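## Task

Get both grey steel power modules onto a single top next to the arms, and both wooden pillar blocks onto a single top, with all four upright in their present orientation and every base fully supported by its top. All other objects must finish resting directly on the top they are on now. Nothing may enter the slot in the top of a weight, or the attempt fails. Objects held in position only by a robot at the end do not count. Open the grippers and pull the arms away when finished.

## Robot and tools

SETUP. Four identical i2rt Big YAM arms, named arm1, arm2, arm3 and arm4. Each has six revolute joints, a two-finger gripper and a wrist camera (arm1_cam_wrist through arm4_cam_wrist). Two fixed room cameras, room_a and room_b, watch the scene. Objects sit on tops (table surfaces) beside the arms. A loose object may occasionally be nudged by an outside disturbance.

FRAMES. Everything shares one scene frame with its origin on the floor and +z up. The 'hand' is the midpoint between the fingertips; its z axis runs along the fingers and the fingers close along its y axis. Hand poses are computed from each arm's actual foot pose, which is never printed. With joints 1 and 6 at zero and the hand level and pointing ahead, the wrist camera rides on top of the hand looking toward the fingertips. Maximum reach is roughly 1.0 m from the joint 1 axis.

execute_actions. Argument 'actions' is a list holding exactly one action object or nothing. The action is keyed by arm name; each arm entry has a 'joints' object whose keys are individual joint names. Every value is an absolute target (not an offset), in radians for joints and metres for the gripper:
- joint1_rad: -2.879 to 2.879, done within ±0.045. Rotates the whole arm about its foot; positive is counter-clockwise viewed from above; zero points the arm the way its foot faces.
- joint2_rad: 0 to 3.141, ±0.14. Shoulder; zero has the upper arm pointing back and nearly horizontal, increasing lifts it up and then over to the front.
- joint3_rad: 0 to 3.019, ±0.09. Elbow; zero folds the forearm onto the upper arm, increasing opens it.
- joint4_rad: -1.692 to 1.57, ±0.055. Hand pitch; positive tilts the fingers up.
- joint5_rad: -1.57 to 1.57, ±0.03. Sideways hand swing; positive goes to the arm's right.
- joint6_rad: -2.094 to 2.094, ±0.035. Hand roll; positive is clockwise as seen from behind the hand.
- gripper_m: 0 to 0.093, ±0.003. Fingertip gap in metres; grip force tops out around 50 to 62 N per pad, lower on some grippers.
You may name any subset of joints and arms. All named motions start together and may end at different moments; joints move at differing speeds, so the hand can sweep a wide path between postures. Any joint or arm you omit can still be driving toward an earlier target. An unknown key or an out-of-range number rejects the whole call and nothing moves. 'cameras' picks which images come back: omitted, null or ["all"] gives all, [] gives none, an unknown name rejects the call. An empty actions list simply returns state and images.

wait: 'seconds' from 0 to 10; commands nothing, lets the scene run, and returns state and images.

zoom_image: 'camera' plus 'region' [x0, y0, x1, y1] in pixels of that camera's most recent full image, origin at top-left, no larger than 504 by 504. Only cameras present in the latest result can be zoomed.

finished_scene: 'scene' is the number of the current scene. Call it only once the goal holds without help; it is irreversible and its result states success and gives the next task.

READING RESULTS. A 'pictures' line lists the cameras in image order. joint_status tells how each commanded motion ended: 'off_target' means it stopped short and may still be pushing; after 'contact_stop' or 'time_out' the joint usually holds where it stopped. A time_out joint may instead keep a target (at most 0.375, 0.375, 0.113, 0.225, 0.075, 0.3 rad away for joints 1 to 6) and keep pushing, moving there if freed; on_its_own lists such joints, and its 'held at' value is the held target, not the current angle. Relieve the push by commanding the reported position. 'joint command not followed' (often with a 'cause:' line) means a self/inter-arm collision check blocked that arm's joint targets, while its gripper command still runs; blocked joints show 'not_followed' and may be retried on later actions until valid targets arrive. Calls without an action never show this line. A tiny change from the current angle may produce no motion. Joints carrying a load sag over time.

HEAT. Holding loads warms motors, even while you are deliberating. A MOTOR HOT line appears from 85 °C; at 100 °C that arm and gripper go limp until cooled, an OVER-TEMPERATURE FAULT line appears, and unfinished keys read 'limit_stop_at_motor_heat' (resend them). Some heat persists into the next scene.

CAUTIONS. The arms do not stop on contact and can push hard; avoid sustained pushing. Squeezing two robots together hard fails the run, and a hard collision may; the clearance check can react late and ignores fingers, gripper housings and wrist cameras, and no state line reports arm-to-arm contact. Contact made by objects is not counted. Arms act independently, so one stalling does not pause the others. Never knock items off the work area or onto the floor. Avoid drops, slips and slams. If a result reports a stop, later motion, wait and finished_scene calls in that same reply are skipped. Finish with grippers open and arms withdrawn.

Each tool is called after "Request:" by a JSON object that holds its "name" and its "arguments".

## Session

Request:
{"name": "execute_actions", "arguments": {"actions": []}}

Scene clock: 0.00 s.
arm1.joint_positions: joint1_rad=+0.035 joint2_rad=+0.413 joint3_rad=+1.514 joint4_rad=-1.418 joint5_rad=-0.262 joint6_rad=-0.494 gripper_m=+0.094
arm1.joint_status: not commanded
arm1.hand: x=+0.3882 y=+1.7696 z=+1.3917 quat_wxyz=(-0.160, +0.799, +0.106, -0.570) (m; scene frame)
arm2.joint_positions: joint1_rad=-0.803 joint2_rad=+0.504 joint3_rad=+1.634 joint4_rad=-1.470 joint5_rad=-0.198 joint6_rad=+0.509 gripper_m=+0.094
arm2.joint_status: not commanded
arm2.hand: x=+0.3637 y=+0.2735 z=+1.4201 quat_wxyz=(-0.565, -0.580, -0.574, +0.124) (m; scene frame)
arm3.joint_positions: joint1_rad=+0.166 joint2_rad=+0.321 joint3_rad=+1.675 joint4_rad=-1.542 joint5_rad=+0.310 joint6_rad=-0.588 gripper_m=+0.094
arm3.joint_status: not commanded
arm3.hand: x=-0.6867 y=-0.6667 z=+1.4610 quat_wxyz=(-0.619, +0.605, -0.474, -0.158) (m; scene frame)
arm4.joint_positions: joint1_rad=+0.169 joint2_rad=+0.372 joint3_rad=+1.374 joint4_rad=-1.313 joint5_rad=+0.055 joint6_rad=+0.249 gripper_m=+0.094
arm4.joint_status: not commanded
arm4.hand: x=-0.1242 y=-1.5916 z=+1.3439 quat_wxyz=(-0.358, -0.740, -0.334, +0.462) (m; scene frame)
pictures: arm1_cam_wrist, arm2_cam_wrist, arm3_cam_wrist, arm4_cam_wrist, room_a, room_b
Images, in order (width x height): arm1_cam_wrist 672x504, arm2_cam_wrist 672x504, arm3_cam_wrist 672x504, arm4_cam_wrist 672x504, room_a 672x504, room_b 672x504.

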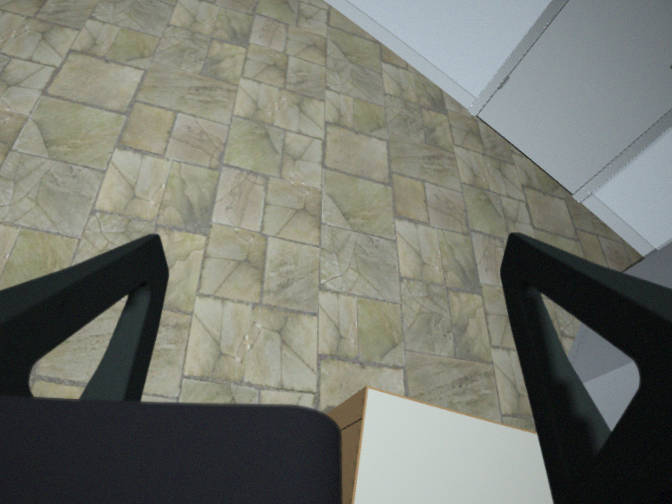

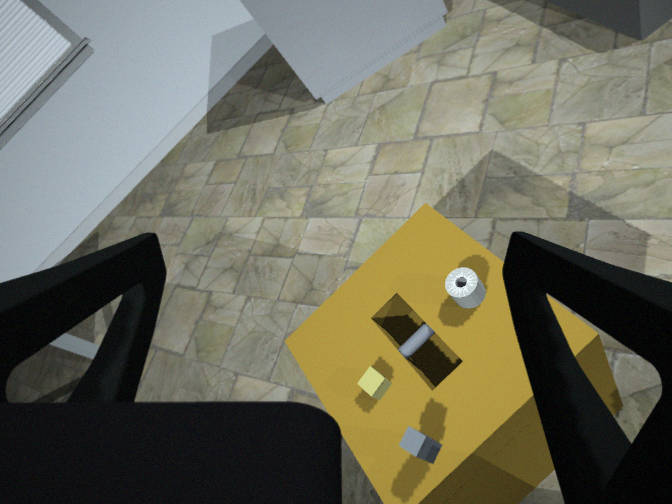

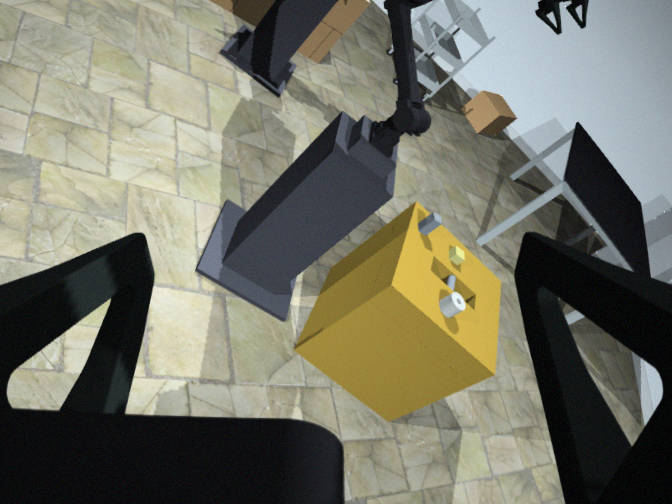

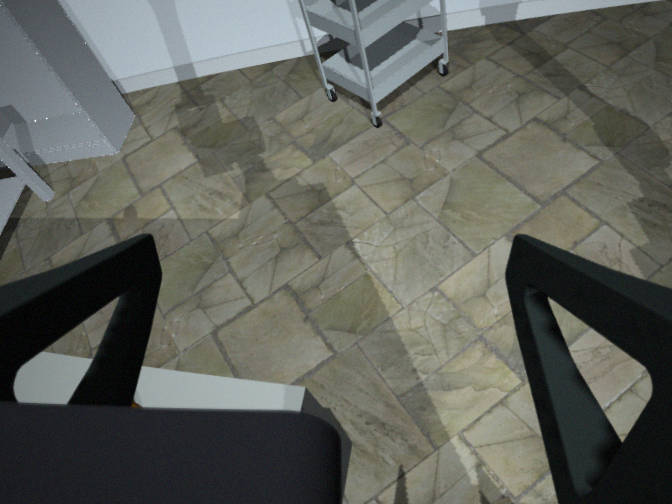

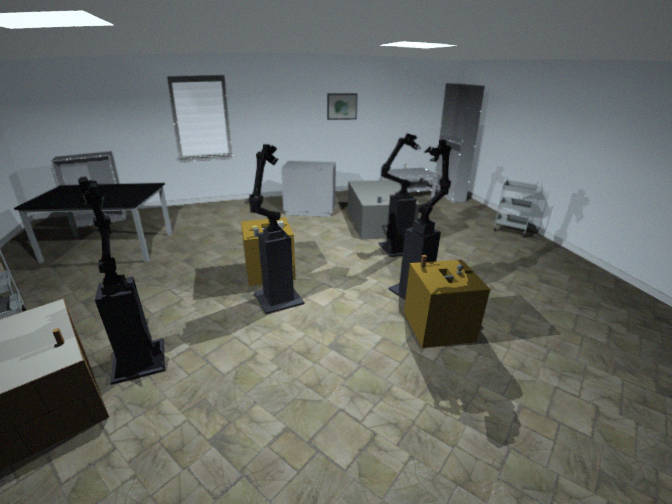

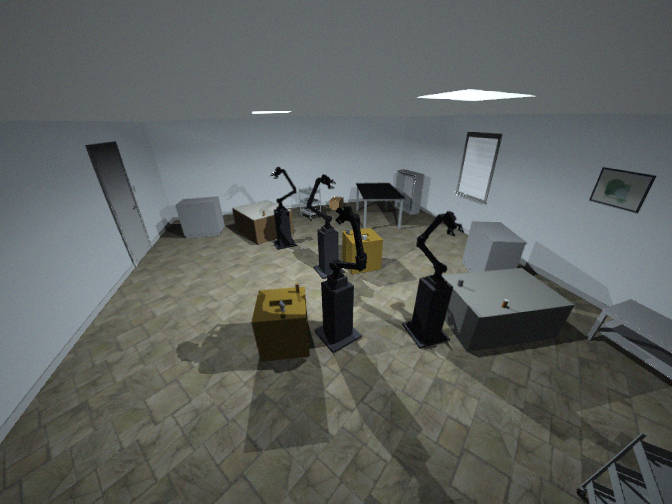

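Same structure.

Request:
{"name": "execute_actions", "arguments": {"actions": [{"arm1":{"joints":{"joint1_rad":-0.9,"joint2_rad":1.6,"joint3_rad":1.25,"joint4_rad":-0.9,"joint5_rad":0,"joint6_rad":0}},"arm2":{"joints":{"joint1_rad":-1.96,"joint2_rad":1.5,"joint3_rad":1.6,"joint4_rad":-1.6,"joint5_rad":0,"joint6_rad":1.57,"gripper_m":0.066}},"arm3":{"joints":{"joint1_rad":-2.178,"joint2_rad":1.75,"joint3_rad":0.52,"joint4_rad":1.15,"joint5_rad":0,"joint6_rad":0}},"arm4":{"joints":{"joint1_rad":1.7,"joint2_rad":1.7,"joint3_rad":1.1,"joint4_rad":-0.7,"joint5_rad":0,"joint6_rad":0}}}], "cameras": ["arm1_cam_wrist","arm4_cam_wrist"]}}

Scene clock: 9.50 s.
arm1.joint_positions: joint1_rad=-0.907 joint2_rad=+1.585 joint3_rad=+1.248 joint4_rad=-0.914 joint5_rad=-0.002 joint6_rad=-0.007 gripper_m=+0.094
arm1.joint_status: all done
arm1.hand: x=+0.3881 y=+2.2876 z=+0.9278 quat_wxyz=(-0.098, +0.770, -0.618, -0.124) (m; scene frame)
arm2.joint_positions: joint1_rad=-1.970 joint2_rad=+1.512 joint3_rad=+1.590 joint4_rad=-1.592 joint5_rad=-0.002 joint6_rad=+1.559 gripper_m=+0.066
arm2.joint_status: all done
arm2.hand: x=-0.0441 y=+0.0516 z=+1.0807 quat_wxyz=(-0.026, -0.921, +0.389, +0.013) (m; scene frame)
arm3.joint_positions: joint1_rad=-2.175 joint2_rad=+1.747 joint3_rad=+0.522 joint4_rad=+1.126 joint5_rad=-0.001 joint6_rad=-0.007 gripper_m=+0.094
arm3.joint_status: all done
arm3.hand: x=-0.3931 y=-1.0700 z=+0.9317 quat_wxyz=(-0.612, -0.307, -0.670, +0.286) (m; scene frame)
arm4.joint_positions: joint1_rad=+1.706 joint2_rad=+1.689 joint3_rad=+1.101 joint4_rad=-0.715 joint5_rad=-0.001 joint6_rad=+0.008 gripper_m=+0.094
arm4.joint_status: all done
arm4.hand: x=+0.4072 y=-1.7015 z=+0.8189 quat_wxyz=(-0.133, -0.233, -0.963, +0.024) (m; scene frame)
pictures: arm1_cam_wrist, arm4_cam_wrist
Images, in order (width x height): arm1_cam_wrist 672x504, arm4_cam_wrist 672x504.

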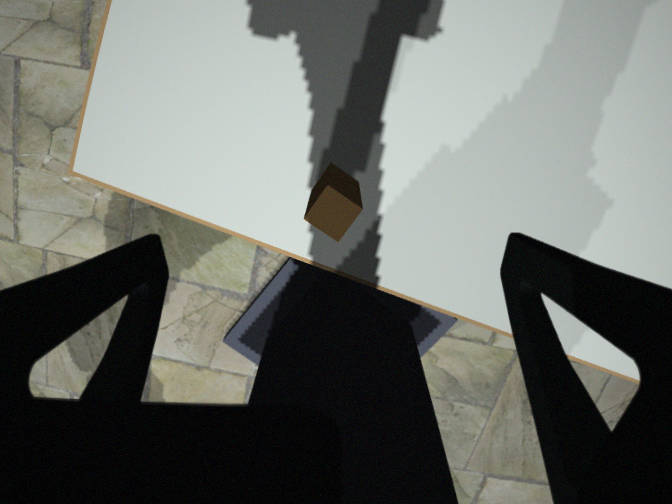

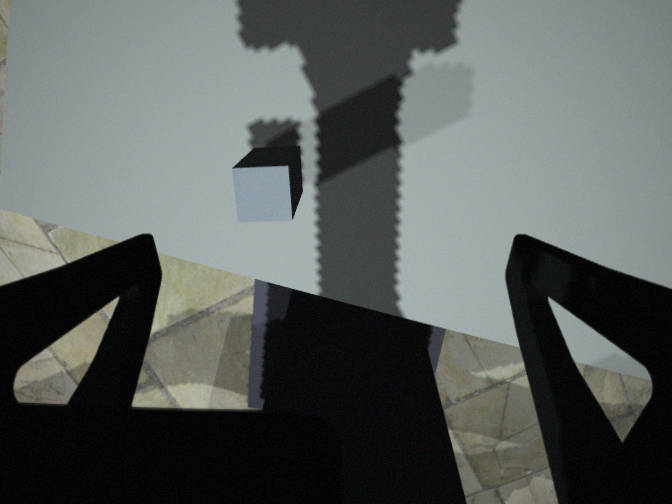

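Request:
{"name": "execute_actions", "arguments": {"actions": [{"arm1":{"joints":{"joint2_rad":1.885,"joint3_rad":1.2,"joint4_rad":-0.875,"joint6_rad":0.6}},"arm4":{"joints":{"joint1_rad":1.81,"joint2_rad":2.05,"joint3_rad":1.125,"joint4_rad":-0.62,"joint6_rad":0.08}}}], "cameras": ["arm1_cam_wrist","arm4_cam_wrist"]}}

Scene clock: 20.70 s.
arm1.joint_positions: joint1_rad=-0.907 joint2_rad=+1.891 joint3_rad=+1.188 joint4_rad=-0.884 joint5_rad=-0.002 joint6_rad=+0.592 gripper_m=+0.094
arm1.joint_status: all done
arm1.hand: x=+0.3960 y=+2.2480 z=+0.7553 quat_wxyz=(+0.006, +0.560, -0.828, +0.008) (m; scene frame)
arm2.joint_positions: joint1_rad=-1.970 joint2_rad=+1.512 joint3_rad=+1.590 joint4_rad=-1.592 joint5_rad=-0.002 joint6_rad=+1.559 gripper_m=+0.066
arm2.joint_status: not commanded
arm2.hand: x=-0.0441 y=+0.0516 z=+1.0807 quat_wxyz=(-0.026, -0.921, +0.389, +0.013) (m; scene frame)
arm3.joint_positions: joint1_rad=-2.175 joint2_rad=+1.747 joint3_rad=+0.522 joint4_rad=+1.126 joint5_rad=-0.001 joint6_rad=-0.007 gripper_m=+0.094
arm3.joint_status: not commanded
arm3.hand: x=-0.3931 y=-1.0700 z=+0.9317 quat_wxyz=(-0.612, -0.307, -0.670, +0.286) (m; scene frame)
arm4.joint_positions: joint1_rad=+1.820 joint2_rad=+2.056 joint3_rad=+1.112 joint4_rad=-0.632 joint5_rad=+0.000 joint6_rad=+0.071 gripper_m=+0.094
arm4.joint_status: all done
arm4.hand: x=+0.3985 y=-1.6338 z=+0.6487 quat_wxyz=(-0.001, -0.210, -0.978, -0.006) (m; scene frame)
pictures: arm1_cam_wrist, arm4_cam_wrist
Images, in order (width x height): arm1_cam_wrist 672x504, arm4_cam_wrist 672x504.

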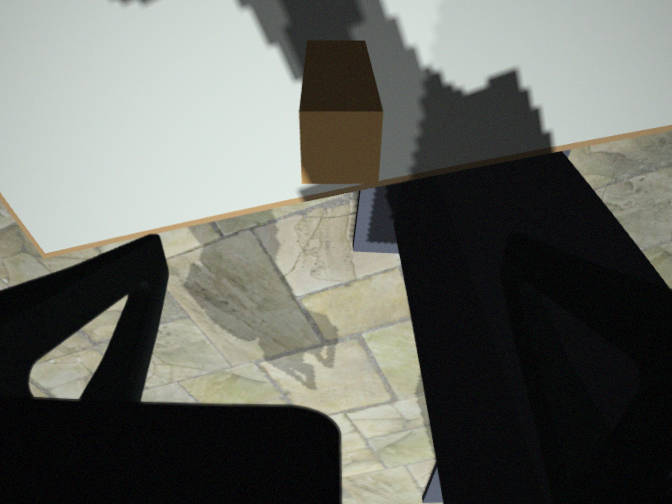

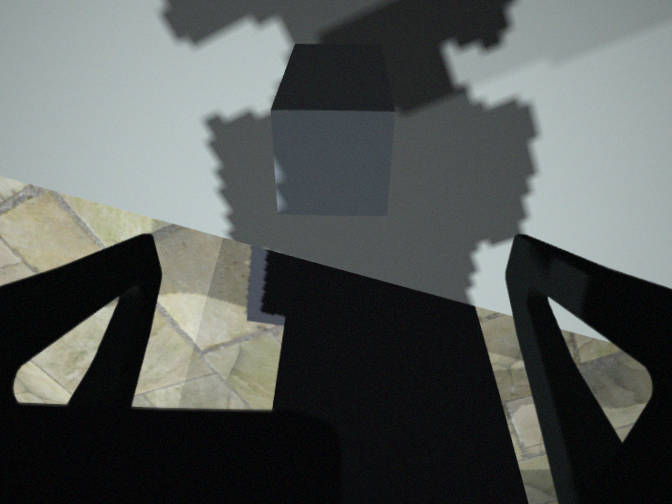

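Request:
{"name": "execute_actions", "arguments": {"actions": [{"arm1":{"joints":{"joint2_rad":2.105,"joint3_rad":1.158,"joint4_rad":-0.61}},"arm4":{"joints":{"joint2_rad":2.226,"joint3_rad":1.165,"joint4_rad":-0.48}}}], "cameras": ["arm1_cam_wrist","arm4_cam_wrist"]}}

Request:
{"name": "execute_actions", "arguments": {"actions": [{"arm1":{"joints":{"gripper_m":0.01}},"arm4":{"joints":{"gripper_m":0.015}}}], "cameras": ["arm1_cam_wrist","arm4_cam_wrist"]}}

Scene clock: 30.50 s.
arm1.joint_positions: joint1_rad=-0.907 joint2_rad=+2.103 joint3_rad=+1.151 joint4_rad=-0.623 joint5_rad=-0.002 joint6_rad=+0.593 gripper_m=+0.094
arm1.joint_status: all done
arm1.hand: x=+0.3957 y=+2.2477 z=+0.6449 quat_wxyz=(+0.004, +0.560, -0.829, +0.002) (m; scene frame)
arm2.joint_positions: joint1_rad=-1.970 joint2_rad=+1.512 joint3_rad=+1.590 joint4_rad=-1.592 joint5_rad=-0.002 joint6_rad=+1.559 gripper_m=+0.066
arm2.joint_status: not commanded
arm2.hand: x=-0.0441 y=+0.0516 z=+1.0807 quat_wxyz=(-0.026, -0.921, +0.389, +0.013) (m; scene frame)
arm3.joint_positions: joint1_rad=-2.175 joint2_rad=+1.747 joint3_rad=+0.522 joint4_rad=+1.126 joint5_rad=-0.001 joint6_rad=-0.007 gripper_m=+0.094
arm3.joint_status: not commanded
arm3.hand: x=-0.3931 y=-1.0700 z=+0.9317 quat_wxyz=(-0.612, -0.307, -0.670, +0.286) (m; scene frame)
arm4.joint_positions: joint1_rad=+1.820 joint2_rad=+2.220 joint3_rad=+1.157 joint4_rad=-0.496 joint5_rad=+0.000 joint6_rad=+0.071 gripper_m=+0.094
arm4.joint_status: all done
arm4.hand: x=+0.4110 y=-1.6375 z=+0.5819 quat_wxyz=(-0.010, -0.210, -0.978, -0.005) (m; scene frame)
pictures: arm1_cam_wrist, arm4_cam_wrist
Images, in order (width x height): arm1_cam_wrist 672x504, arm4_cam_wrist 672x504.

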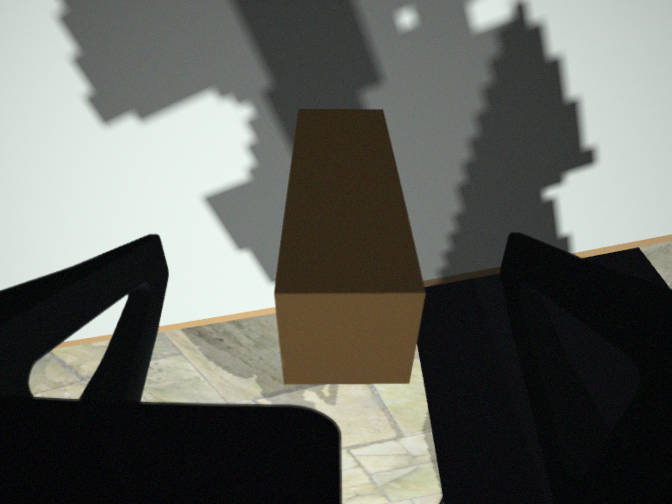

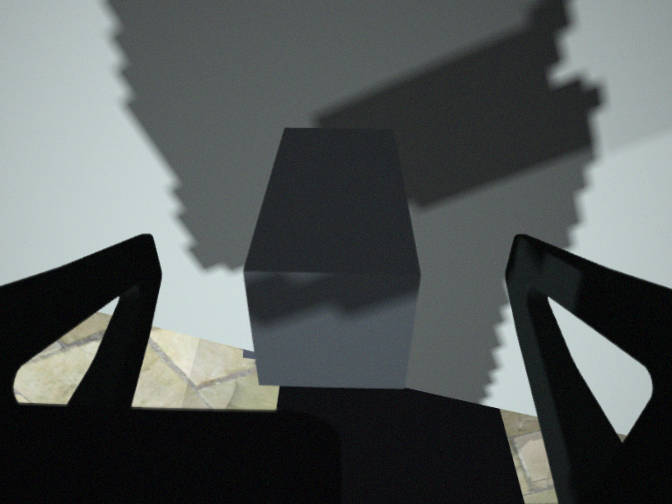

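Scene clock: 31.20 s.
arm1.joint_positions: joint1_rad=-0.907 joint2_rad=+2.103 joint3_rad=+1.151 joint4_rad=-0.622 joint5_rad=-0.002 joint6_rad=+0.593 gripper_m=+0.034
arm1.joint_status: gripper_m off_target (ended at +0.034, target +0.010)
arm1.hand: x=+0.3958 y=+2.2479 z=+0.6449 quat_wxyz=(+0.003, +0.560, -0.829, +0.002) (m; scene frame)
arm2.joint_positions: joint1_rad=-1.970 joint2_rad=+1.512 joint3_rad=+1.590 joint4_rad=-1.592 joint5_rad=-0.002 joint6_rad=+1.559 gripper_m=+0.066
arm2.joint_status: not commanded
arm2.hand: x=-0.0441 y=+0.0516 z=+1.0807 quat_wxyz=(-0.026, -0.921, +0.389, +0.013) (m; scene frame)
arm3.joint_positions: joint1_rad=-2.175 joint2_rad=+1.747 joint3_rad=+0.522 joint4_rad=+1.126 joint5_rad=-0.001 joint6_rad=-0.007 gripper_m=+0.094
arm3.joint_status: not commanded
arm3.hand: x=-0.3931 y=-1.0700 z=+0.9317 quat_wxyz=(-0.612, -0.307, -0.670, +0.286) (m; scene frame)
arm4.joint_positions: joint1_rad=+1.820 joint2_rad=+2.220 joint3_rad=+1.157 joint4_rad=-0.496 joint5_rad=+0.000 joint6_rad=+0.072 gripper_m=+0.039
arm4.joint_status: gripper_m off_target (ended at +0.039, target +0.015)
arm4.hand: x=+0.4110 y=-1.6375 z=+0.5819 quat_wxyz=(-0.010, -0.210, -0.978, -0.005) (m; scene frame)
pictures: arm1_cam_wrist, arm4_cam_wrist
Images, in order (width x height): arm1_cam_wrist 672x504, arm4_cam_wrist 672x504.

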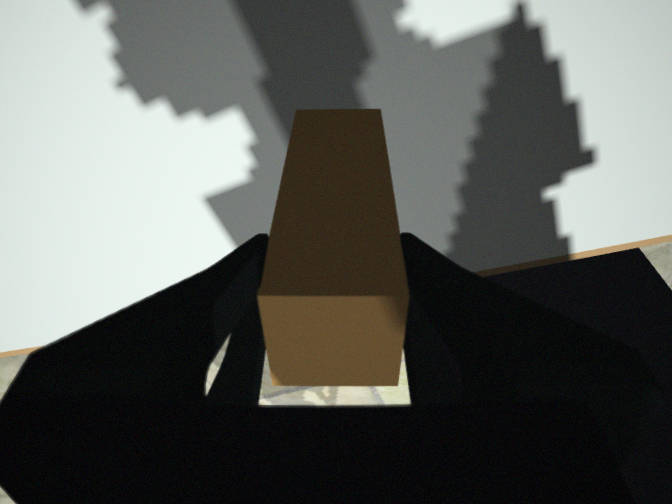

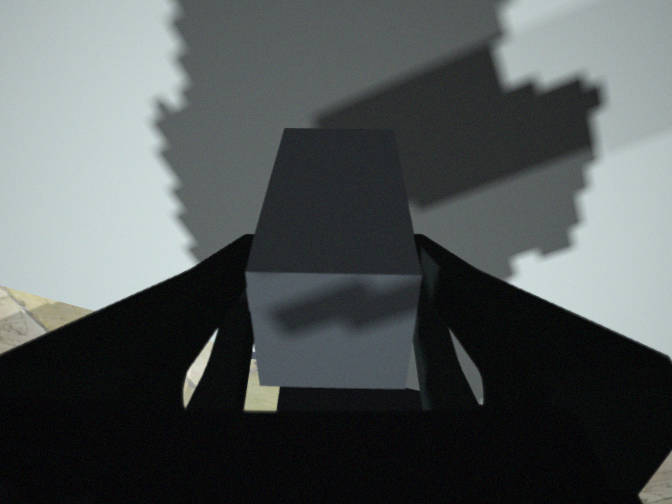

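Request:
{"name": "execute_actions", "arguments": {"actions": [{"arm1":{"joints":{"joint2_rad":1.75,"joint3_rad":1.62,"joint4_rad":-1.43,"joint6_rad":-1.57}},"arm3":{"joints":{"joint4_rad":1.03}},"arm4":{"joints":{"joint2_rad":1.5,"joint3_rad":1.31,"joint4_rad":-1.38,"joint6_rad":1.57}}}], "cameras": []}}

Request:
{"name": "execute_actions", "arguments": {"actions": [{"arm1":{"joints":{"joint1_rad":1.885}},"arm4":{"joints":{"joint1_rad":-1.84}}}], "cameras": []}}

Request:
{"name": "execute_actions", "arguments": {"actions": [{"arm3":{"joints":{"joint2_rad":1.945,"joint3_rad":0.815,"joint4_rad":1.06}}}], "cameras": ["arm3_cam_wrist","arm4_cam_wrist"]}}

Scene clock: 40.10 s.
arm1.joint_positions: joint1_rad=-0.907 joint2_rad=+1.738 joint3_rad=+1.616 joint4_rad=-1.417 joint5_rad=-0.002 joint6_rad=-1.562 gripper_m=+0.034
arm1.joint_status: all done
arm1.hand: x=+0.3871 y=+2.2934 z=+0.9799 quat_wxyz=(-0.014, +0.995, +0.101, -0.004) (m; scene frame)
arm2.joint_positions: joint1_rad=-1.970 joint2_rad=+1.512 joint3_rad=+1.590 joint4_rad=-1.592 joint5_rad=-0.002 joint6_rad=+1.559 gripper_m=+0.066
arm2.joint_status: not commanded
arm2.hand: x=-0.0441 y=+0.0516 z=+1.0807 quat_wxyz=(-0.026, -0.921, +0.389, +0.013) (m; scene frame)
arm3.joint_positions: joint1_rad=-2.175 joint2_rad=+1.747 joint3_rad=+0.522 joint4_rad=+1.042 joint5_rad=-0.001 joint6_rad=-0.007 gripper_m=+0.094
arm3.joint_status: all done
arm3.hand: x=-0.3948 y=-1.0679 z=+0.9112 quat_wxyz=(-0.584, -0.319, -0.695, +0.273) (m; scene frame)
arm4.joint_positions: joint1_rad=+1.820 joint2_rad=+1.484 joint3_rad=+1.297 joint4_rad=-1.363 joint5_rad=+0.000 joint6_rad=+1.561 gripper_m=+0.039
arm4.joint_status: all done
arm4.hand: x=+0.3543 y=-1.6219 z=+0.9670 quat_wxyz=(-0.007, -0.817, -0.576, -0.013) (m; scene frame)
pictures: none
No camera images: the call's "cameras" was empty. Leave "cameras" out to get every camera's image.

Scene clock: 43.00 s.
arm1.joint_positions: joint1_rad=+1.892 joint2_rad=+1.738 joint3_rad=+1.616 joint4_rad=-1.417 joint5_rad=-0.001 joint6_rad=-1.563 gripper_m=+0.034
arm1.joint_status: all done
arm1.hand: x=+0.4282 y=+1.2327 z=+0.9832 quat_wxyz=(-0.002, +0.070, +0.997, -0.018) (m; scene frame)
arm2.joint_positions: joint1_rad=-1.970 joint2_rad=+1.512 joint3_rad=+1.590 joint4_rad=-1.592 joint5_rad=-0.002 joint6_rad=+1.559 gripper_m=+0.066
arm2.joint_status: not commanded
arm2.hand: x=-0.0441 y=+0.0516 z=+1.0807 quat_wxyz=(-0.026, -0.921, +0.389, +0.013) (m; scene frame)
arm3.joint_positions: joint1_rad=-2.175 joint2_rad=+1.747 joint3_rad=+0.522 joint4_rad=+1.042 joint5_rad=-0.001 joint6_rad=-0.007 gripper_m=+0.094
arm3.joint_status: not commanded
arm3.hand: x=-0.3948 y=-1.0679 z=+0.9112 quat_wxyz=(-0.584, -0.319, -0.695, +0.273) (m; scene frame)
arm4.joint_positions: joint1_rad=-1.844 joint2_rad=+1.495 joint3_rad=+1.297 joint4_rad=-1.363 joint5_rad=+0.002 joint6_rad=+1.561 gripper_m=+0.039
arm4.joint_status: all done
arm4.hand: x=-0.3362 y=-1.1346 z=+0.9606 quat_wxyz=(+0.005, -0.346, +0.938, +0.008) (m; scene frame)
pictures: none
No camera images: the call's "cameras" was empty. Leave "cameras" out to get every camera's image.

Scene clock: 44.03 s.
arm1.joint_positions: joint1_rad=+1.892 joint2_rad=+1.738 joint3_rad=+1.616 joint4_rad=-1.417 joint5_rad=-0.001 joint6_rad=-1.563 gripper_m=+0.034
arm1.joint_status: not commanded
arm1.hand: x=+0.4282 y=+1.2327 z=+0.9832 quat_wxyz=(-0.002, +0.070, +0.997, -0.018) (m; scene frame)
arm2.joint_positions: joint1_rad=-1.970 joint2_rad=+1.512 joint3_rad=+1.590 joint4_rad=-1.592 joint5_rad=-0.002 joint6_rad=+1.559 gripper_m=+0.066
arm2.joint_status: not commanded
arm2.hand: x=-0.0441 y=+0.0516 z=+1.0807 quat_wxyz=(-0.026, -0.921, +0.389, +0.013) (m; scene frame)
arm3.joint_positions: joint1_rad=-2.175 joint2_rad=+1.947 joint3_rad=+0.794 joint4_rad=+1.042 joint5_rad=-0.001 joint6_rad=-0.007 gripper_m=+0.094
arm3.joint_status: all done
arm3.hand: x=-0.3318 y=-1.1423 z=+0.9068 quat_wxyz=(-0.608, -0.309, -0.674, +0.284) (m; scene frame)
arm4.joint_positions: joint1_rad=-1.844 joint2_rad=+1.495 joint3_rad=+1.297 joint4_rad=-1.363 joint5_rad=+0.002 joint6_rad=+1.561 gripper_m=+0.039
arm4.joint_status: not commanded
arm4.hand: x=-0.3362 y=-1.1346 z=+0.9606 quat_wxyz=(+0.005, -0.346, +0.938, +0.008) (m; scene frame)
pictures: arm3_cam_wrist, arm4_cam_wrist
Images, in order (width x height): arm3_cam_wrist 672x504, arm4_cam_wrist 672x504.

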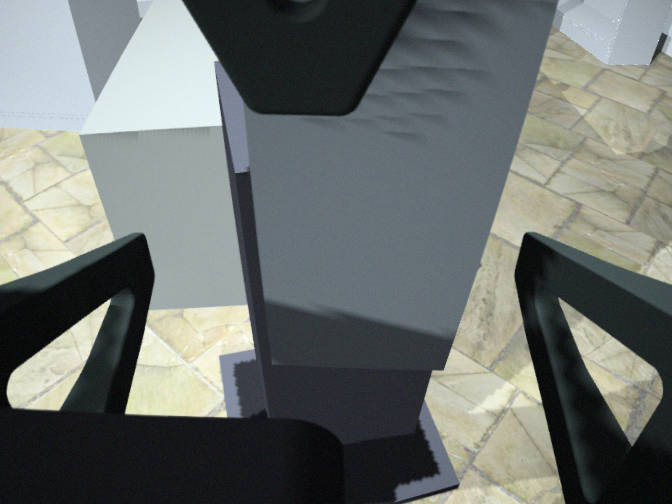

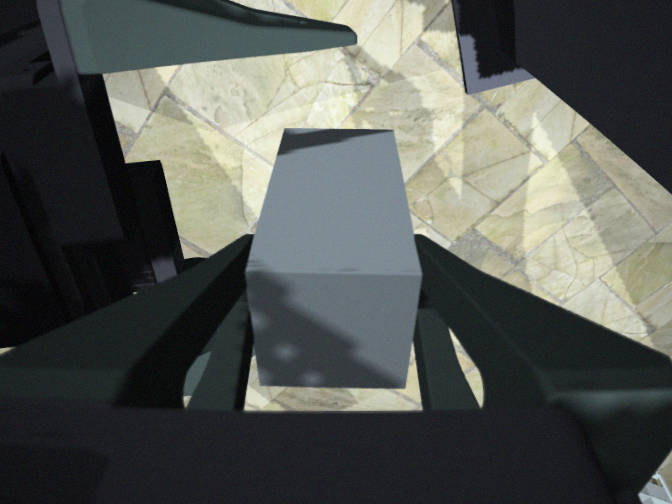

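Request:
{"name": "execute_actions", "arguments": {"actions": [{"arm3":{"joints":{"joint1_rad":-2.195,"joint4_rad":1.125}}}], "cameras": []}}

Request:
{"name": "execute_actions", "arguments": {"actions": [{"arm3":{"joints":{"gripper_m":0.015}}}], "cameras": []}}

Request:
{"name": "execute_actions", "arguments": {"actions": [{"arm4":{"joints":{"gripper_m":0.052}}}], "cameras": []}}

Request:
{"name": "execute_actions", "arguments": {"actions": [{"arm4":{"joints":{"joint2_rad":1.47,"joint3_rad":1.5,"joint4_rad":-1.6}}}], "cameras": []}}

Request:
{"name": "execute_actions", "arguments": {"actions": [{"arm3":{"joints":{"joint1_rad":-0.51}},"arm4":{"joints":{"joint2_rad":0.9}},"arm2":{"joints":{"joint2_rad":1.87,"joint3_rad":1.97,"joint4_rad":-1.55}}}], "cameras": []}}

Request:
{"name": "execute_actions", "arguments": {"actions": [{"arm3":{"joints":{"joint2_rad":2.33,"joint3_rad":1.68,"joint4_rad":0.65}}}], "cameras": ["arm3_cam_wrist","arm2_cam_wrist"]}}

Scene clock: 53.30 s.
arm1.joint_positions: joint1_rad=+1.892 joint2_rad=+1.738 joint3_rad=+1.616 joint4_rad=-1.417 joint5_rad=-0.001 joint6_rad=-1.563 gripper_m=+0.034
arm1.joint_status: not commanded
arm1.hand: x=+0.4282 y=+1.2327 z=+0.9832 quat_wxyz=(-0.002, +0.070, +0.997, -0.018) (m; scene frame)
arm2.joint_positions: joint1_rad=-1.970 joint2_rad=+1.512 joint3_rad=+1.590 joint4_rad=-1.592 joint5_rad=-0.002 joint6_rad=+1.559 gripper_m=+0.066
arm2.joint_status: not commanded
arm2.hand: x=-0.0441 y=+0.0516 z=+1.0807 quat_wxyz=(-0.026, -0.921, +0.389, +0.013) (m; scene frame)
arm3.joint_positions: joint1_rad=-2.183 joint2_rad=+1.947 joint3_rad=+0.794 joint4_rad=+1.102 joint5_rad=-0.001 joint6_rad=-0.007 gripper_m=+0.094
arm3.joint_status: all done
arm3.hand: x=-0.3350 y=-1.1463 z=+0.9213 quat_wxyz=(-0.627, -0.303, -0.654, +0.296) (m; scene frame)
arm4.joint_positions: joint1_rad=-1.844 joint2_rad=+1.495 joint3_rad=+1.297 joint4_rad=-1.363 joint5_rad=+0.002 joint6_rad=+1.561 gripper_m=+0.039
arm4.joint_status: not commanded
arm4.hand: x=-0.3362 y=-1.1346 z=+0.9606 quat_wxyz=(+0.005, -0.346, +0.938, +0.008) (m; scene frame)
pictures: none
No camera images: the call's "cameras" was empty. Leave "cameras" out to get every camera's image.

Scene clock: 53.97 s.
arm1.joint_positions: joint1_rad=+1.892 joint2_rad=+1.738 joint3_rad=+1.616 joint4_rad=-1.417 joint5_rad=-0.001 joint6_rad=-1.563 gripper_m=+0.034
arm1.joint_status: not commanded
arm1.hand: x=+0.4282 y=+1.2327 z=+0.9832 quat_wxyz=(-0.002, +0.070, +0.997, -0.018) (m; scene frame)
arm2.joint_positions: joint1_rad=-1.970 joint2_rad=+1.512 joint3_rad=+1.590 joint4_rad=-1.592 joint5_rad=-0.002 joint6_rad=+1.559 gripper_m=+0.066
arm2.joint_status: not commanded
arm2.hand: x=-0.0441 y=+0.0516 z=+1.0807 quat_wxyz=(-0.026, -0.921, +0.389, +0.013) (m; scene frame)
arm3.joint_positions: joint1_rad=-2.185 joint2_rad=+1.947 joint3_rad=+0.794 joint4_rad=+1.102 joint5_rad=+0.002 joint6_rad=-0.005 gripper_m=+0.039
arm3.joint_status: gripper_m off_target (ended at +0.039, target +0.015)
arm3.hand: x=-0.3361 y=-1.1472 z=+0.9214 quat_wxyz=(-0.627, -0.305, -0.653, +0.297) (m; scene frame)
arm4.joint_positions: joint1_rad=-1.844 joint2_rad=+1.495 joint3_rad=+1.297 joint4_rad=-1.364 joint5_rad=+0.002 joint6_rad=+1.561 gripper_m=+0.039
arm4.joint_status: not commanded
arm4.hand: x=-0.3361 y=-1.1348 z=+0.9606 quat_wxyz=(+0.005, -0.346, +0.938, +0.008) (m; scene frame)
pictures: none
No camera images: the call's "cameras" was empty. Leave "cameras" out to get every camera's image.

Scene clock: 54.53 s.
arm1.joint_positions: joint1_rad=+1.892 joint2_rad=+1.738 joint3_rad=+1.616 joint4_rad=-1.417 joint5_rad=-0.001 joint6_rad=-1.563 gripper_m=+0.034
arm1.joint_status: not commanded
arm1.hand: x=+0.4282 y=+1.2327 z=+0.9832 quat_wxyz=(-0.002, +0.070, +0.997, -0.018) (m; scene frame)
arm2.joint_positions: joint1_rad=-1.970 joint2_rad=+1.512 joint3_rad=+1.590 joint4_rad=-1.592 joint5_rad=-0.002 joint6_rad=+1.559 gripper_m=+0.066
arm2.joint_status: not commanded
arm2.hand: x=-0.0441 y=+0.0516 z=+1.0807 quat_wxyz=(-0.026, -0.921, +0.389, +0.013) (m; scene frame)
arm3.joint_positions: joint1_rad=-2.185 joint2_rad=+1.947 joint3_rad=+0.794 joint4_rad=+1.102 joint5_rad=+0.002 joint6_rad=-0.005 gripper_m=+0.039
arm3.joint_status: not commanded
arm3.hand: x=-0.3361 y=-1.1472 z=+0.9212 quat_wxyz=(-0.627, -0.305, -0.653, +0.297) (m; scene frame)
arm4.joint_positions: joint1_rad=-1.844 joint2_rad=+1.495 joint3_rad=+1.297 joint4_rad=-1.364 joint5_rad=+0.002 joint6_rad=+1.561 gripper_m=+0.052
arm4.joint_status: all done
arm4.hand: x=-0.3361 y=-1.1348 z=+0.9606 quat_wxyz=(+0.005, -0.346, +0.938, +0.008) (m; scene frame)
pictures: none
No camera images: the call's "cameras" was empty. Leave "cameras" out to get every camera's image.

Scene clock: 55.50 s.
arm1.joint_positions: joint1_rad=+1.892 joint2_rad=+1.738 joint3_rad=+1.616 joint4_rad=-1.417 joint5_rad=-0.001 joint6_rad=-1.563 gripper_m=+0.034
arm1.joint_status: not commanded
arm1.hand: x=+0.4282 y=+1.2327 z=+0.9832 quat_wxyz=(-0.002, +0.070, +0.997, -0.018) (m; scene frame)
arm2.joint_positions: joint1_rad=-1.970 joint2_rad=+1.512 joint3_rad=+1.590 joint4_rad=-1.592 joint5_rad=-0.002 joint6_rad=+1.559 gripper_m=+0.066
arm2.joint_status: not commanded
arm2.hand: x=-0.0441 y=+0.0516 z=+1.0807 quat_wxyz=(-0.026, -0.921, +0.389, +0.013) (m; scene frame)
arm3.joint_positions: joint1_rad=-2.185 joint2_rad=+1.948 joint3_rad=+0.800 joint4_rad=+1.105 joint5_rad=+0.002 joint6_rad=-0.005 gripper_m=+0.039
arm3.joint_status: not commanded
arm3.hand: x=-0.3347 y=-1.1488 z=+0.9241 quat_wxyz=(-0.630, -0.304, -0.650, +0.298) (m; scene frame)
arm4.joint_positions: joint1_rad=-1.844 joint2_rad=+1.462 joint3_rad=+1.468 joint4_rad=-1.583 joint5_rad=+0.002 joint6_rad=+1.562 gripper_m=+0.052
arm4.joint_status: all done
arm4.hand: x=-0.3310 y=-1.1426 z=+1.0390 quat_wxyz=(+0.008, -0.346, +0.938, +0.000) (m; scene frame)
pictures: none
No camera images: the call's "cameras" was empty. Leave "cameras" out to get every camera's image.

Scene clock: 57.40 s.
arm1.joint_positions: joint1_rad=+1.892 joint2_rad=+1.738 joint3_rad=+1.616 joint4_rad=-1.417 joint5_rad=-0.001 joint6_rad=-1.563 gripper_m=+0.034
arm1.joint_status: not commanded
arm1.hand: x=+0.4282 y=+1.2327 z=+0.9832 quat_wxyz=(-0.002, +0.070, +0.997, -0.018) (m; scene frame)
arm2.joint_positions: joint1_rad=-1.970 joint2_rad=+1.890 joint3_rad=+1.906 joint4_rad=-1.555 joint5_rad=-0.002 joint6_rad=+1.560 gripper_m=+0.066
arm2.joint_status: all done
arm2.hand: x=-0.1407 y=-0.0398 z=+1.0136 quat_wxyz=(-0.015, -0.921, +0.390, +0.008) (m; scene frame)
arm3.joint_positions: joint1_rad=-0.506 joint2_rad=+1.948 joint3_rad=+0.800 joint4_rad=+1.105 joint5_rad=-0.002 joint6_rad=-0.005 gripper_m=+0.039
arm3.joint_status: all done
arm3.hand: x=-0.2983 y=-0.2160 z=+0.9156 quat_wxyz=(-0.639, +0.288, -0.663, -0.265) (m; scene frame)
arm4.joint_positions: joint1_rad=-1.844 joint2_rad=+0.898 joint3_rad=+1.488 joint4_rad=-1.583 joint5_rad=+0.002 joint6_rad=+1.562 gripper_m=+0.052
arm4.joint_status: all done
arm4.hand: x=-0.2444 y=-1.2504 z=+1.2437 quat_wxyz=(-0.089, -0.333, +0.899, +0.271) (m; scene frame)
pictures: none
No camera images: the call's "cameras" was empty. Leave "cameras" out to get every camera's image.

Scene clock: 59.23 s.
arm1.joint_positions: joint1_rad=+1.892 joint2_rad=+1.738 joint3_rad=+1.616 joint4_rad=-1.417 joint5_rad=-0.001 joint6_rad=-1.563 gripper_m=+0.034
arm1.joint_status: not commanded
arm1.hand: x=+0.4282 y=+1.2327 z=+0.9832 quat_wxyz=(-0.002, +0.070, +0.997, -0.018) (m; scene frame)
arm2.joint_positions: joint1_rad=-1.970 joint2_rad=+1.890 joint3_rad=+1.906 joint4_rad=-1.555 joint5_rad=-0.002 joint6_rad=+1.560 gripper_m=+0.066
arm2.joint_status: not commanded
arm2.hand: x=-0.1407 y=-0.0398 z=+1.0136 quat_wxyz=(-0.015, -0.921, +0.390, +0.008) (m; scene frame)
arm3.joint_positions: joint1_rad=-0.506 joint2_rad=+2.346 joint3_rad=+1.643 joint4_rad=+0.647 joint5_rad=-0.002 joint6_rad=-0.005 gripper_m=+0.039
arm3.joint_status: all done
arm3.hand: x=-0.1274 y=-0.0399 z=+0.9093 quat_wxyz=(-0.634, +0.289, -0.667, -0.263) (m; scene frame)
arm4.joint_positions: joint1_rad=-1.844 joint2_rad=+0.898 joint3_rad=+1.488 joint4_rad=-1.583 joint5_rad=+0.002 joint6_rad=+1.562 gripper_m=+0.052
arm4.joint_status: not commanded
arm4.hand: x=-0.2444 y=-1.2504 z=+1.2437 quat_wxyz=(-0.089, -0.333, +0.899, +0.271) (m; scene frame)
pictures: arm2_cam_wrist, arm3_cam_wrist
Images, in order (width x height): arm2_cam_wrist 672x504, arm3_cam_wrist 672x504.

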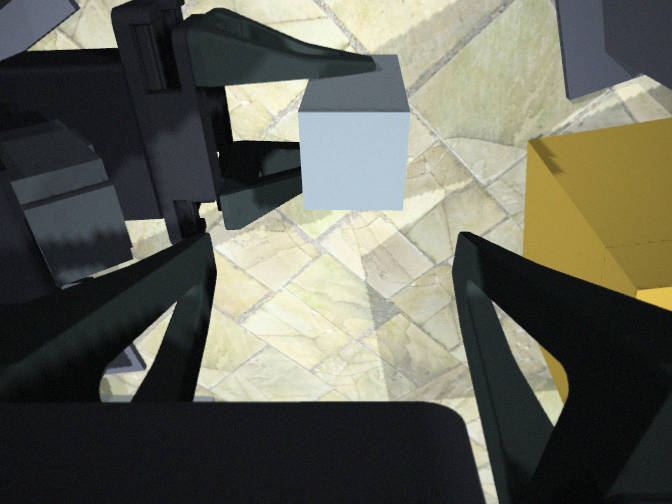

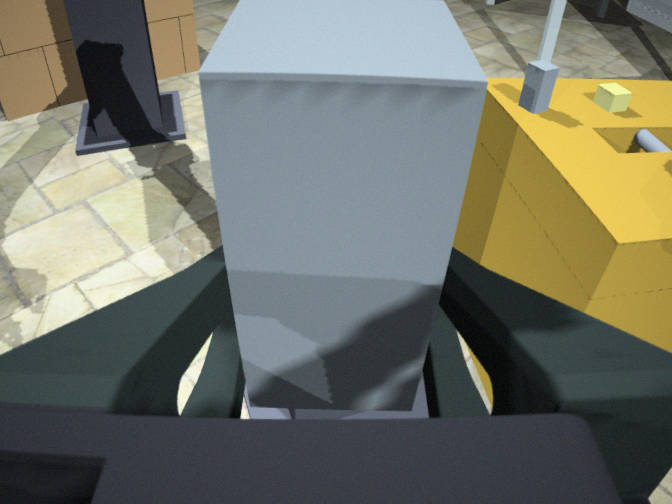

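Request:
{"name": "execute_actions", "arguments": {"actions": [{"arm2":{"joints":{"joint2_rad":1.885,"joint3_rad":1.70,"joint4_rad":-1.345}}}], "cameras": ["arm2_cam_wrist"]}}

Request:
{"name": "execute_actions", "arguments": {"actions": [{"arm2":{"joints":{"gripper_m":0.015}}}], "cameras": ["arm3_cam_wrist"]}}

Scene clock: 64.33 s.
arm1.joint_positions: joint1_rad=+1.892 joint2_rad=+1.738 joint3_rad=+1.616 joint4_rad=-1.417 joint5_rad=-0.001 joint6_rad=-1.563 gripper_m=+0.034
arm1.joint_status: not commanded
arm1.hand: x=+0.4282 y=+1.2327 z=+0.9832 quat_wxyz=(-0.002, +0.070, +0.997, -0.018) (m; scene frame)
arm2.joint_positions: joint1_rad=-1.970 joint2_rad=+1.899 joint3_rad=+1.699 joint4_rad=-1.356 joint5_rad=-0.002 joint6_rad=+1.560 gripper_m=+0.066
arm2.joint_status: all done
arm2.hand: x=-0.1346 y=-0.0337 z=+0.9295 quat_wxyz=(-0.007, -0.921, +0.390, +0.004) (m; scene frame)
arm3.joint_positions: joint1_rad=-0.506 joint2_rad=+2.346 joint3_rad=+1.643 joint4_rad=+0.647 joint5_rad=-0.002 joint6_rad=-0.005 gripper_m=+0.039
arm3.joint_status: not commanded
arm3.hand: x=-0.1274 y=-0.0399 z=+0.9093 quat_wxyz=(-0.634, +0.289, -0.667, -0.263) (m; scene frame)
arm4.joint_positions: joint1_rad=-1.844 joint2_rad=+0.898 joint3_rad=+1.488 joint4_rad=-1.583 joint5_rad=+0.002 joint6_rad=+1.562 gripper_m=+0.052
arm4.joint_status: not commanded
arm4.hand: x=-0.2444 y=-1.2504 z=+1.2437 quat_wxyz=(-0.089, -0.333, +0.899, +0.271) (m; scene frame)
pictures: arm2_cam_wrist
Images, in order (width x height): arm2_cam_wrist 672x504.

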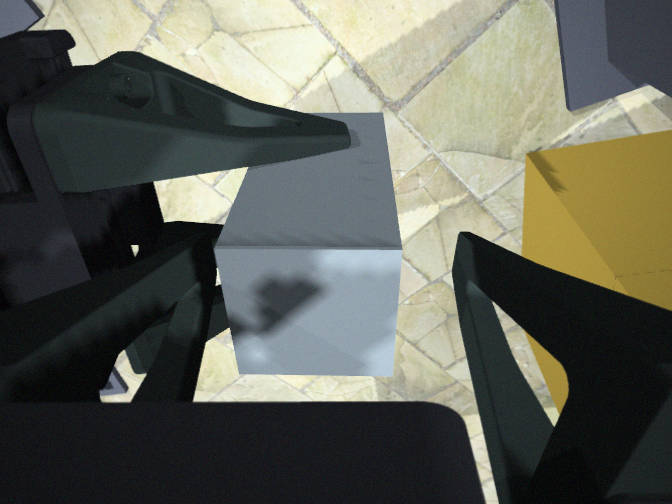

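Scene clock: 64.93 s.
arm1.joint_positions: joint1_rad=+1.892 joint2_rad=+1.738 joint3_rad=+1.616 joint4_rad=-1.417 joint5_rad=-0.001 joint6_rad=-1.563 gripper_m=+0.034
arm1.joint_status: not commanded
arm1.hand: x=+0.4282 y=+1.2327 z=+0.9832 quat_wxyz=(-0.002, +0.070, +0.997, -0.018) (m; scene frame)
arm2.joint_positions: joint1_rad=-1.970 joint2_rad=+1.899 joint3_rad=+1.699 joint4_rad=-1.343 joint5_rad=-0.002 joint6_rad=+1.559 gripper_m=+0.039
arm2.joint_status: gripper_m off_target (ended at +0.039, target +0.015)
arm2.hand: x=-0.1370 y=-0.0360 z=+0.9296 quat_wxyz=(-0.013, -0.921, +0.389, +0.007) (m; scene frame)
arm3.joint_positions: joint1_rad=-0.506 joint2_rad=+2.346 joint3_rad=+1.643 joint4_rad=+0.645 joint5_rad=+0.000 joint6_rad=-0.002 gripper_m=+0.039
arm3.joint_status: not commanded
arm3.hand: x=-0.1272 y=-0.0400 z=+0.9090 quat_wxyz=(-0.634, +0.288, -0.668, -0.263) (m; scene frame)
arm4.joint_positions: joint1_rad=-1.844 joint2_rad=+0.898 joint3_rad=+1.488 joint4_rad=-1.583 joint5_rad=+0.002 joint6_rad=+1.562 gripper_m=+0.052
arm4.joint_status: not commanded
arm4.hand: x=-0.2444 y=-1.2504 z=+1.2437 quat_wxyz=(-0.089, -0.333, +0.899, +0.271) (m; scene frame)
pictures: arm3_cam_wrist
Images, in order (width x height): arm3_cam_wrist 672x504.

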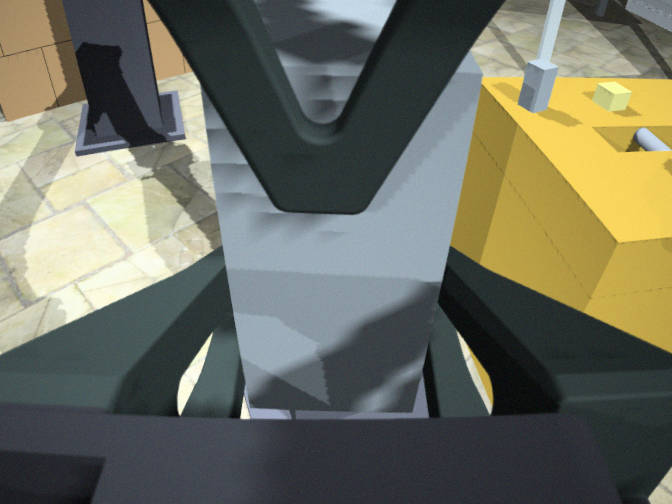

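Top2 looks higher this time; hover higher.

Request:
{"name": "execute_actions", "arguments": {"actions": [{"arm3":{"joints":{"gripper_m":0.093,"joint2_rad":2.35}}}], "cameras": []}}

Request:
{"name": "execute_actions", "arguments": {"actions": [{"arm3":{"joints":{"joint2_rad":2.15,"joint3_rad":1.15,"joint4_rad":0.9}}}], "cameras": []}}

Request:
{"name": "execute_actions", "arguments": {"actions": [{"arm2":{"joints":{"joint1_rad":-0.5,"joint2_rad":1.93,"joint3_rad":1.14,"joint4_rad":-0.76,"joint6_rad":0}},"arm3":{"joints":{"joint2_rad":1.5,"joint4_rad":-1}}}], "cameras": ["arm2_cam_wrist"]}}

Request:
{"name": "execute_actions", "arguments": {"actions": [{"arm2":{"joints":{"joint2_rad":2.0,"joint4_rad":-0.68}},"arm3":{"joints":{"joint1_rad":-0.525,"joint3_rad":1.6,"joint4_rad":-1.6,"joint6_rad":1.57,"gripper_m":0.062}}}], "cameras": ["arm2_cam_wrist"]}}

Scene clock: 75.13 s.
arm1.joint_positions: joint1_rad=+1.892 joint2_rad=+1.738 joint3_rad=+1.616 joint4_rad=-1.417 joint5_rad=-0.001 joint6_rad=-1.563 gripper_m=+0.034
arm1.joint_status: not commanded
arm1.hand: x=+0.4282 y=+1.2327 z=+0.9832 quat_wxyz=(-0.002, +0.070, +0.997, -0.018) (m; scene frame)
arm2.joint_positions: joint1_rad=-1.970 joint2_rad=+1.899 joint3_rad=+1.699 joint4_rad=-1.343 joint5_rad=-0.002 joint6_rad=+1.559 gripper_m=+0.039
arm2.joint_status: not commanded
arm2.hand: x=-0.1369 y=-0.0359 z=+0.9296 quat_wxyz=(-0.013, -0.921, +0.389, +0.007) (m; scene frame)
arm3.joint_positions: joint1_rad=-0.506 joint2_rad=+2.346 joint3_rad=+1.643 joint4_rad=+0.645 joint5_rad=+0.000 joint6_rad=-0.002 gripper_m=+0.093
arm3.joint_status: all done
arm3.hand: x=-0.1272 y=-0.0400 z=+0.9090 quat_wxyz=(-0.634, +0.288, -0.668, -0.263) (m; scene frame)
arm4.joint_positions: joint1_rad=-1.844 joint2_rad=+0.898 joint3_rad=+1.488 joint4_rad=-1.583 joint5_rad=+0.002 joint6_rad=+1.562 gripper_m=+0.052
arm4.joint_status: not commanded
arm4.hand: x=-0.2444 y=-1.2504 z=+1.2437 quat_wxyz=(-0.089, -0.333, +0.899, +0.271) (m; scene frame)
pictures: none
No camera images: the call's "cameras" was empty. Leave "cameras" out to get every camera's image.

Scene clock: 76.47 s.
arm1.joint_positions: joint1_rad=+1.892 joint2_rad=+1.738 joint3_rad=+1.616 joint4_rad=-1.417 joint5_rad=-0.001 joint6_rad=-1.563 gripper_m=+0.034
arm1.joint_status: not commanded
arm1.hand: x=+0.4282 y=+1.2327 z=+0.9832 quat_wxyz=(-0.002, +0.070, +0.997, -0.018) (m; scene frame)
arm2.joint_positions: joint1_rad=-1.970 joint2_rad=+1.899 joint3_rad=+1.699 joint4_rad=-1.343 joint5_rad=-0.002 joint6_rad=+1.559 gripper_m=+0.039
arm2.joint_status: not commanded
arm2.hand: x=-0.1369 y=-0.0359 z=+0.9296 quat_wxyz=(-0.013, -0.921, +0.389, +0.007) (m; scene frame)
arm3.joint_positions: joint1_rad=-0.506 joint2_rad=+2.149 joint3_rad=+1.138 joint4_rad=+0.886 joint5_rad=+0.000 joint6_rad=-0.002 gripper_m=+0.093
arm3.joint_status: all done
arm3.hand: x=-0.2243 y=-0.1408 z=+0.8727 quat_wxyz=(-0.611, +0.297, -0.689, -0.253) (m; scene frame)
arm4.joint_positions: joint1_rad=-1.844 joint2_rad=+0.898 joint3_rad=+1.488 joint4_rad=-1.583 joint5_rad=+0.002 joint6_rad=+1.562 gripper_m=+0.052
arm4.joint_status: not commanded
arm4.hand: x=-0.2444 y=-1.2504 z=+1.2437 quat_wxyz=(-0.089, -0.333, +0.899, +0.271) (m; scene frame)
pictures: none
No camera images: the call's "cameras" was empty. Leave "cameras" out to get every camera's image.

Scene clock: 78.63 s.
arm1.joint_positions: joint1_rad=+1.892 joint2_rad=+1.738 joint3_rad=+1.616 joint4_rad=-1.417 joint5_rad=-0.001 joint6_rad=-1.563 gripper_m=+0.034
arm1.joint_status: not commanded
arm1.hand: x=+0.4282 y=+1.2327 z=+0.9832 quat_wxyz=(-0.002, +0.070, +0.997, -0.018) (m; scene frame)
arm2.joint_positions: joint1_rad=-0.493 joint2_rad=+1.964 joint3_rad=+1.144 joint4_rad=-0.763 joint5_rad=-0.001 joint6_rad=+0.012 gripper_m=+0.039
arm2.joint_status: all done
arm2.hand: x=+0.5902 y=-0.0135 z=+0.7110 quat_wxyz=(+0.007, -0.443, -0.897, -0.003) (m; scene frame)
arm3.joint_positions: joint1_rad=-0.506 joint2_rad=+1.498 joint3_rad=+1.138 joint4_rad=-0.988 joint5_rad=+0.000 joint6_rad=-0.002 gripper_m=+0.093
arm3.joint_status: all done
arm3.hand: x=-0.4050 y=-0.3257 z=+0.9557 quat_wxyz=(-0.104, +0.389, -0.915, -0.037) (m; scene frame)
arm4.joint_positions: joint1_rad=-1.844 joint2_rad=+0.898 joint3_rad=+1.488 joint4_rad=-1.583 joint5_rad=+0.002 joint6_rad=+1.562 gripper_m=+0.052
arm4.joint_status: not commanded
arm4.hand: x=-0.2444 y=-1.2504 z=+1.2437 quat_wxyz=(-0.089, -0.333, +0.899, +0.271) (m; scene frame)
pictures: arm2_cam_wrist
Images, in order (width x height): arm2_cam_wrist 672x504.

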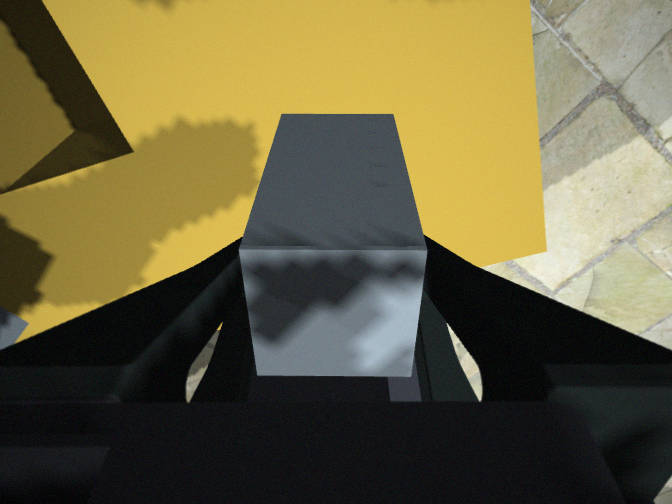

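Scene clock: 80.80 s.
arm1.joint_positions: joint1_rad=+1.892 joint2_rad=+1.738 joint3_rad=+1.616 joint4_rad=-1.417 joint5_rad=-0.001 joint6_rad=-1.563 gripper_m=+0.034
arm1.joint_status: not commanded
arm1.hand: x=+0.4282 y=+1.2327 z=+0.9832 quat_wxyz=(-0.002, +0.070, +0.997, -0.018) (m; scene frame)
arm2.joint_positions: joint1_rad=-0.493 joint2_rad=+2.014 joint3_rad=+1.144 joint4_rad=-0.691 joint5_rad=-0.001 joint6_rad=+0.011 gripper_m=+0.039
arm2.joint_status: all done
arm2.hand: x=+0.5945 y=-0.0190 z=+0.6871 quat_wxyz=(-0.003, -0.443, -0.897, +0.002) (m; scene frame)
arm3.joint_positions: joint1_rad=-0.513 joint2_rad=+1.500 joint3_rad=+1.560 joint4_rad=-1.588 joint5_rad=+0.000 joint6_rad=+1.561 gripper_m=+0.062
arm3.joint_status: all done
arm3.hand: x=-0.4176 y=-0.3403 z=+1.1072 quat_wxyz=(-0.013, -0.374, -0.927, -0.017) (m; scene frame)
arm4.joint_positions: joint1_rad=-1.844 joint2_rad=+0.898 joint3_rad=+1.488 joint4_rad=-1.583 joint5_rad=+0.002 joint6_rad=+1.562 gripper_m=+0.052
arm4.joint_status: not commanded
arm4.hand: x=-0.2444 y=-1.2504 z=+1.2437 quat_wxyz=(-0.089, -0.333, +0.899, +0.271) (m; scene frame)
pictures: arm2_cam_wrist
Images, in order (width x height): arm2_cam_wrist 672x504.

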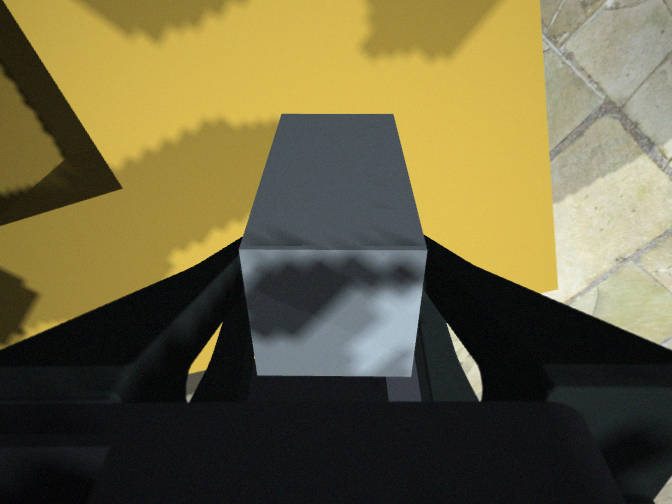

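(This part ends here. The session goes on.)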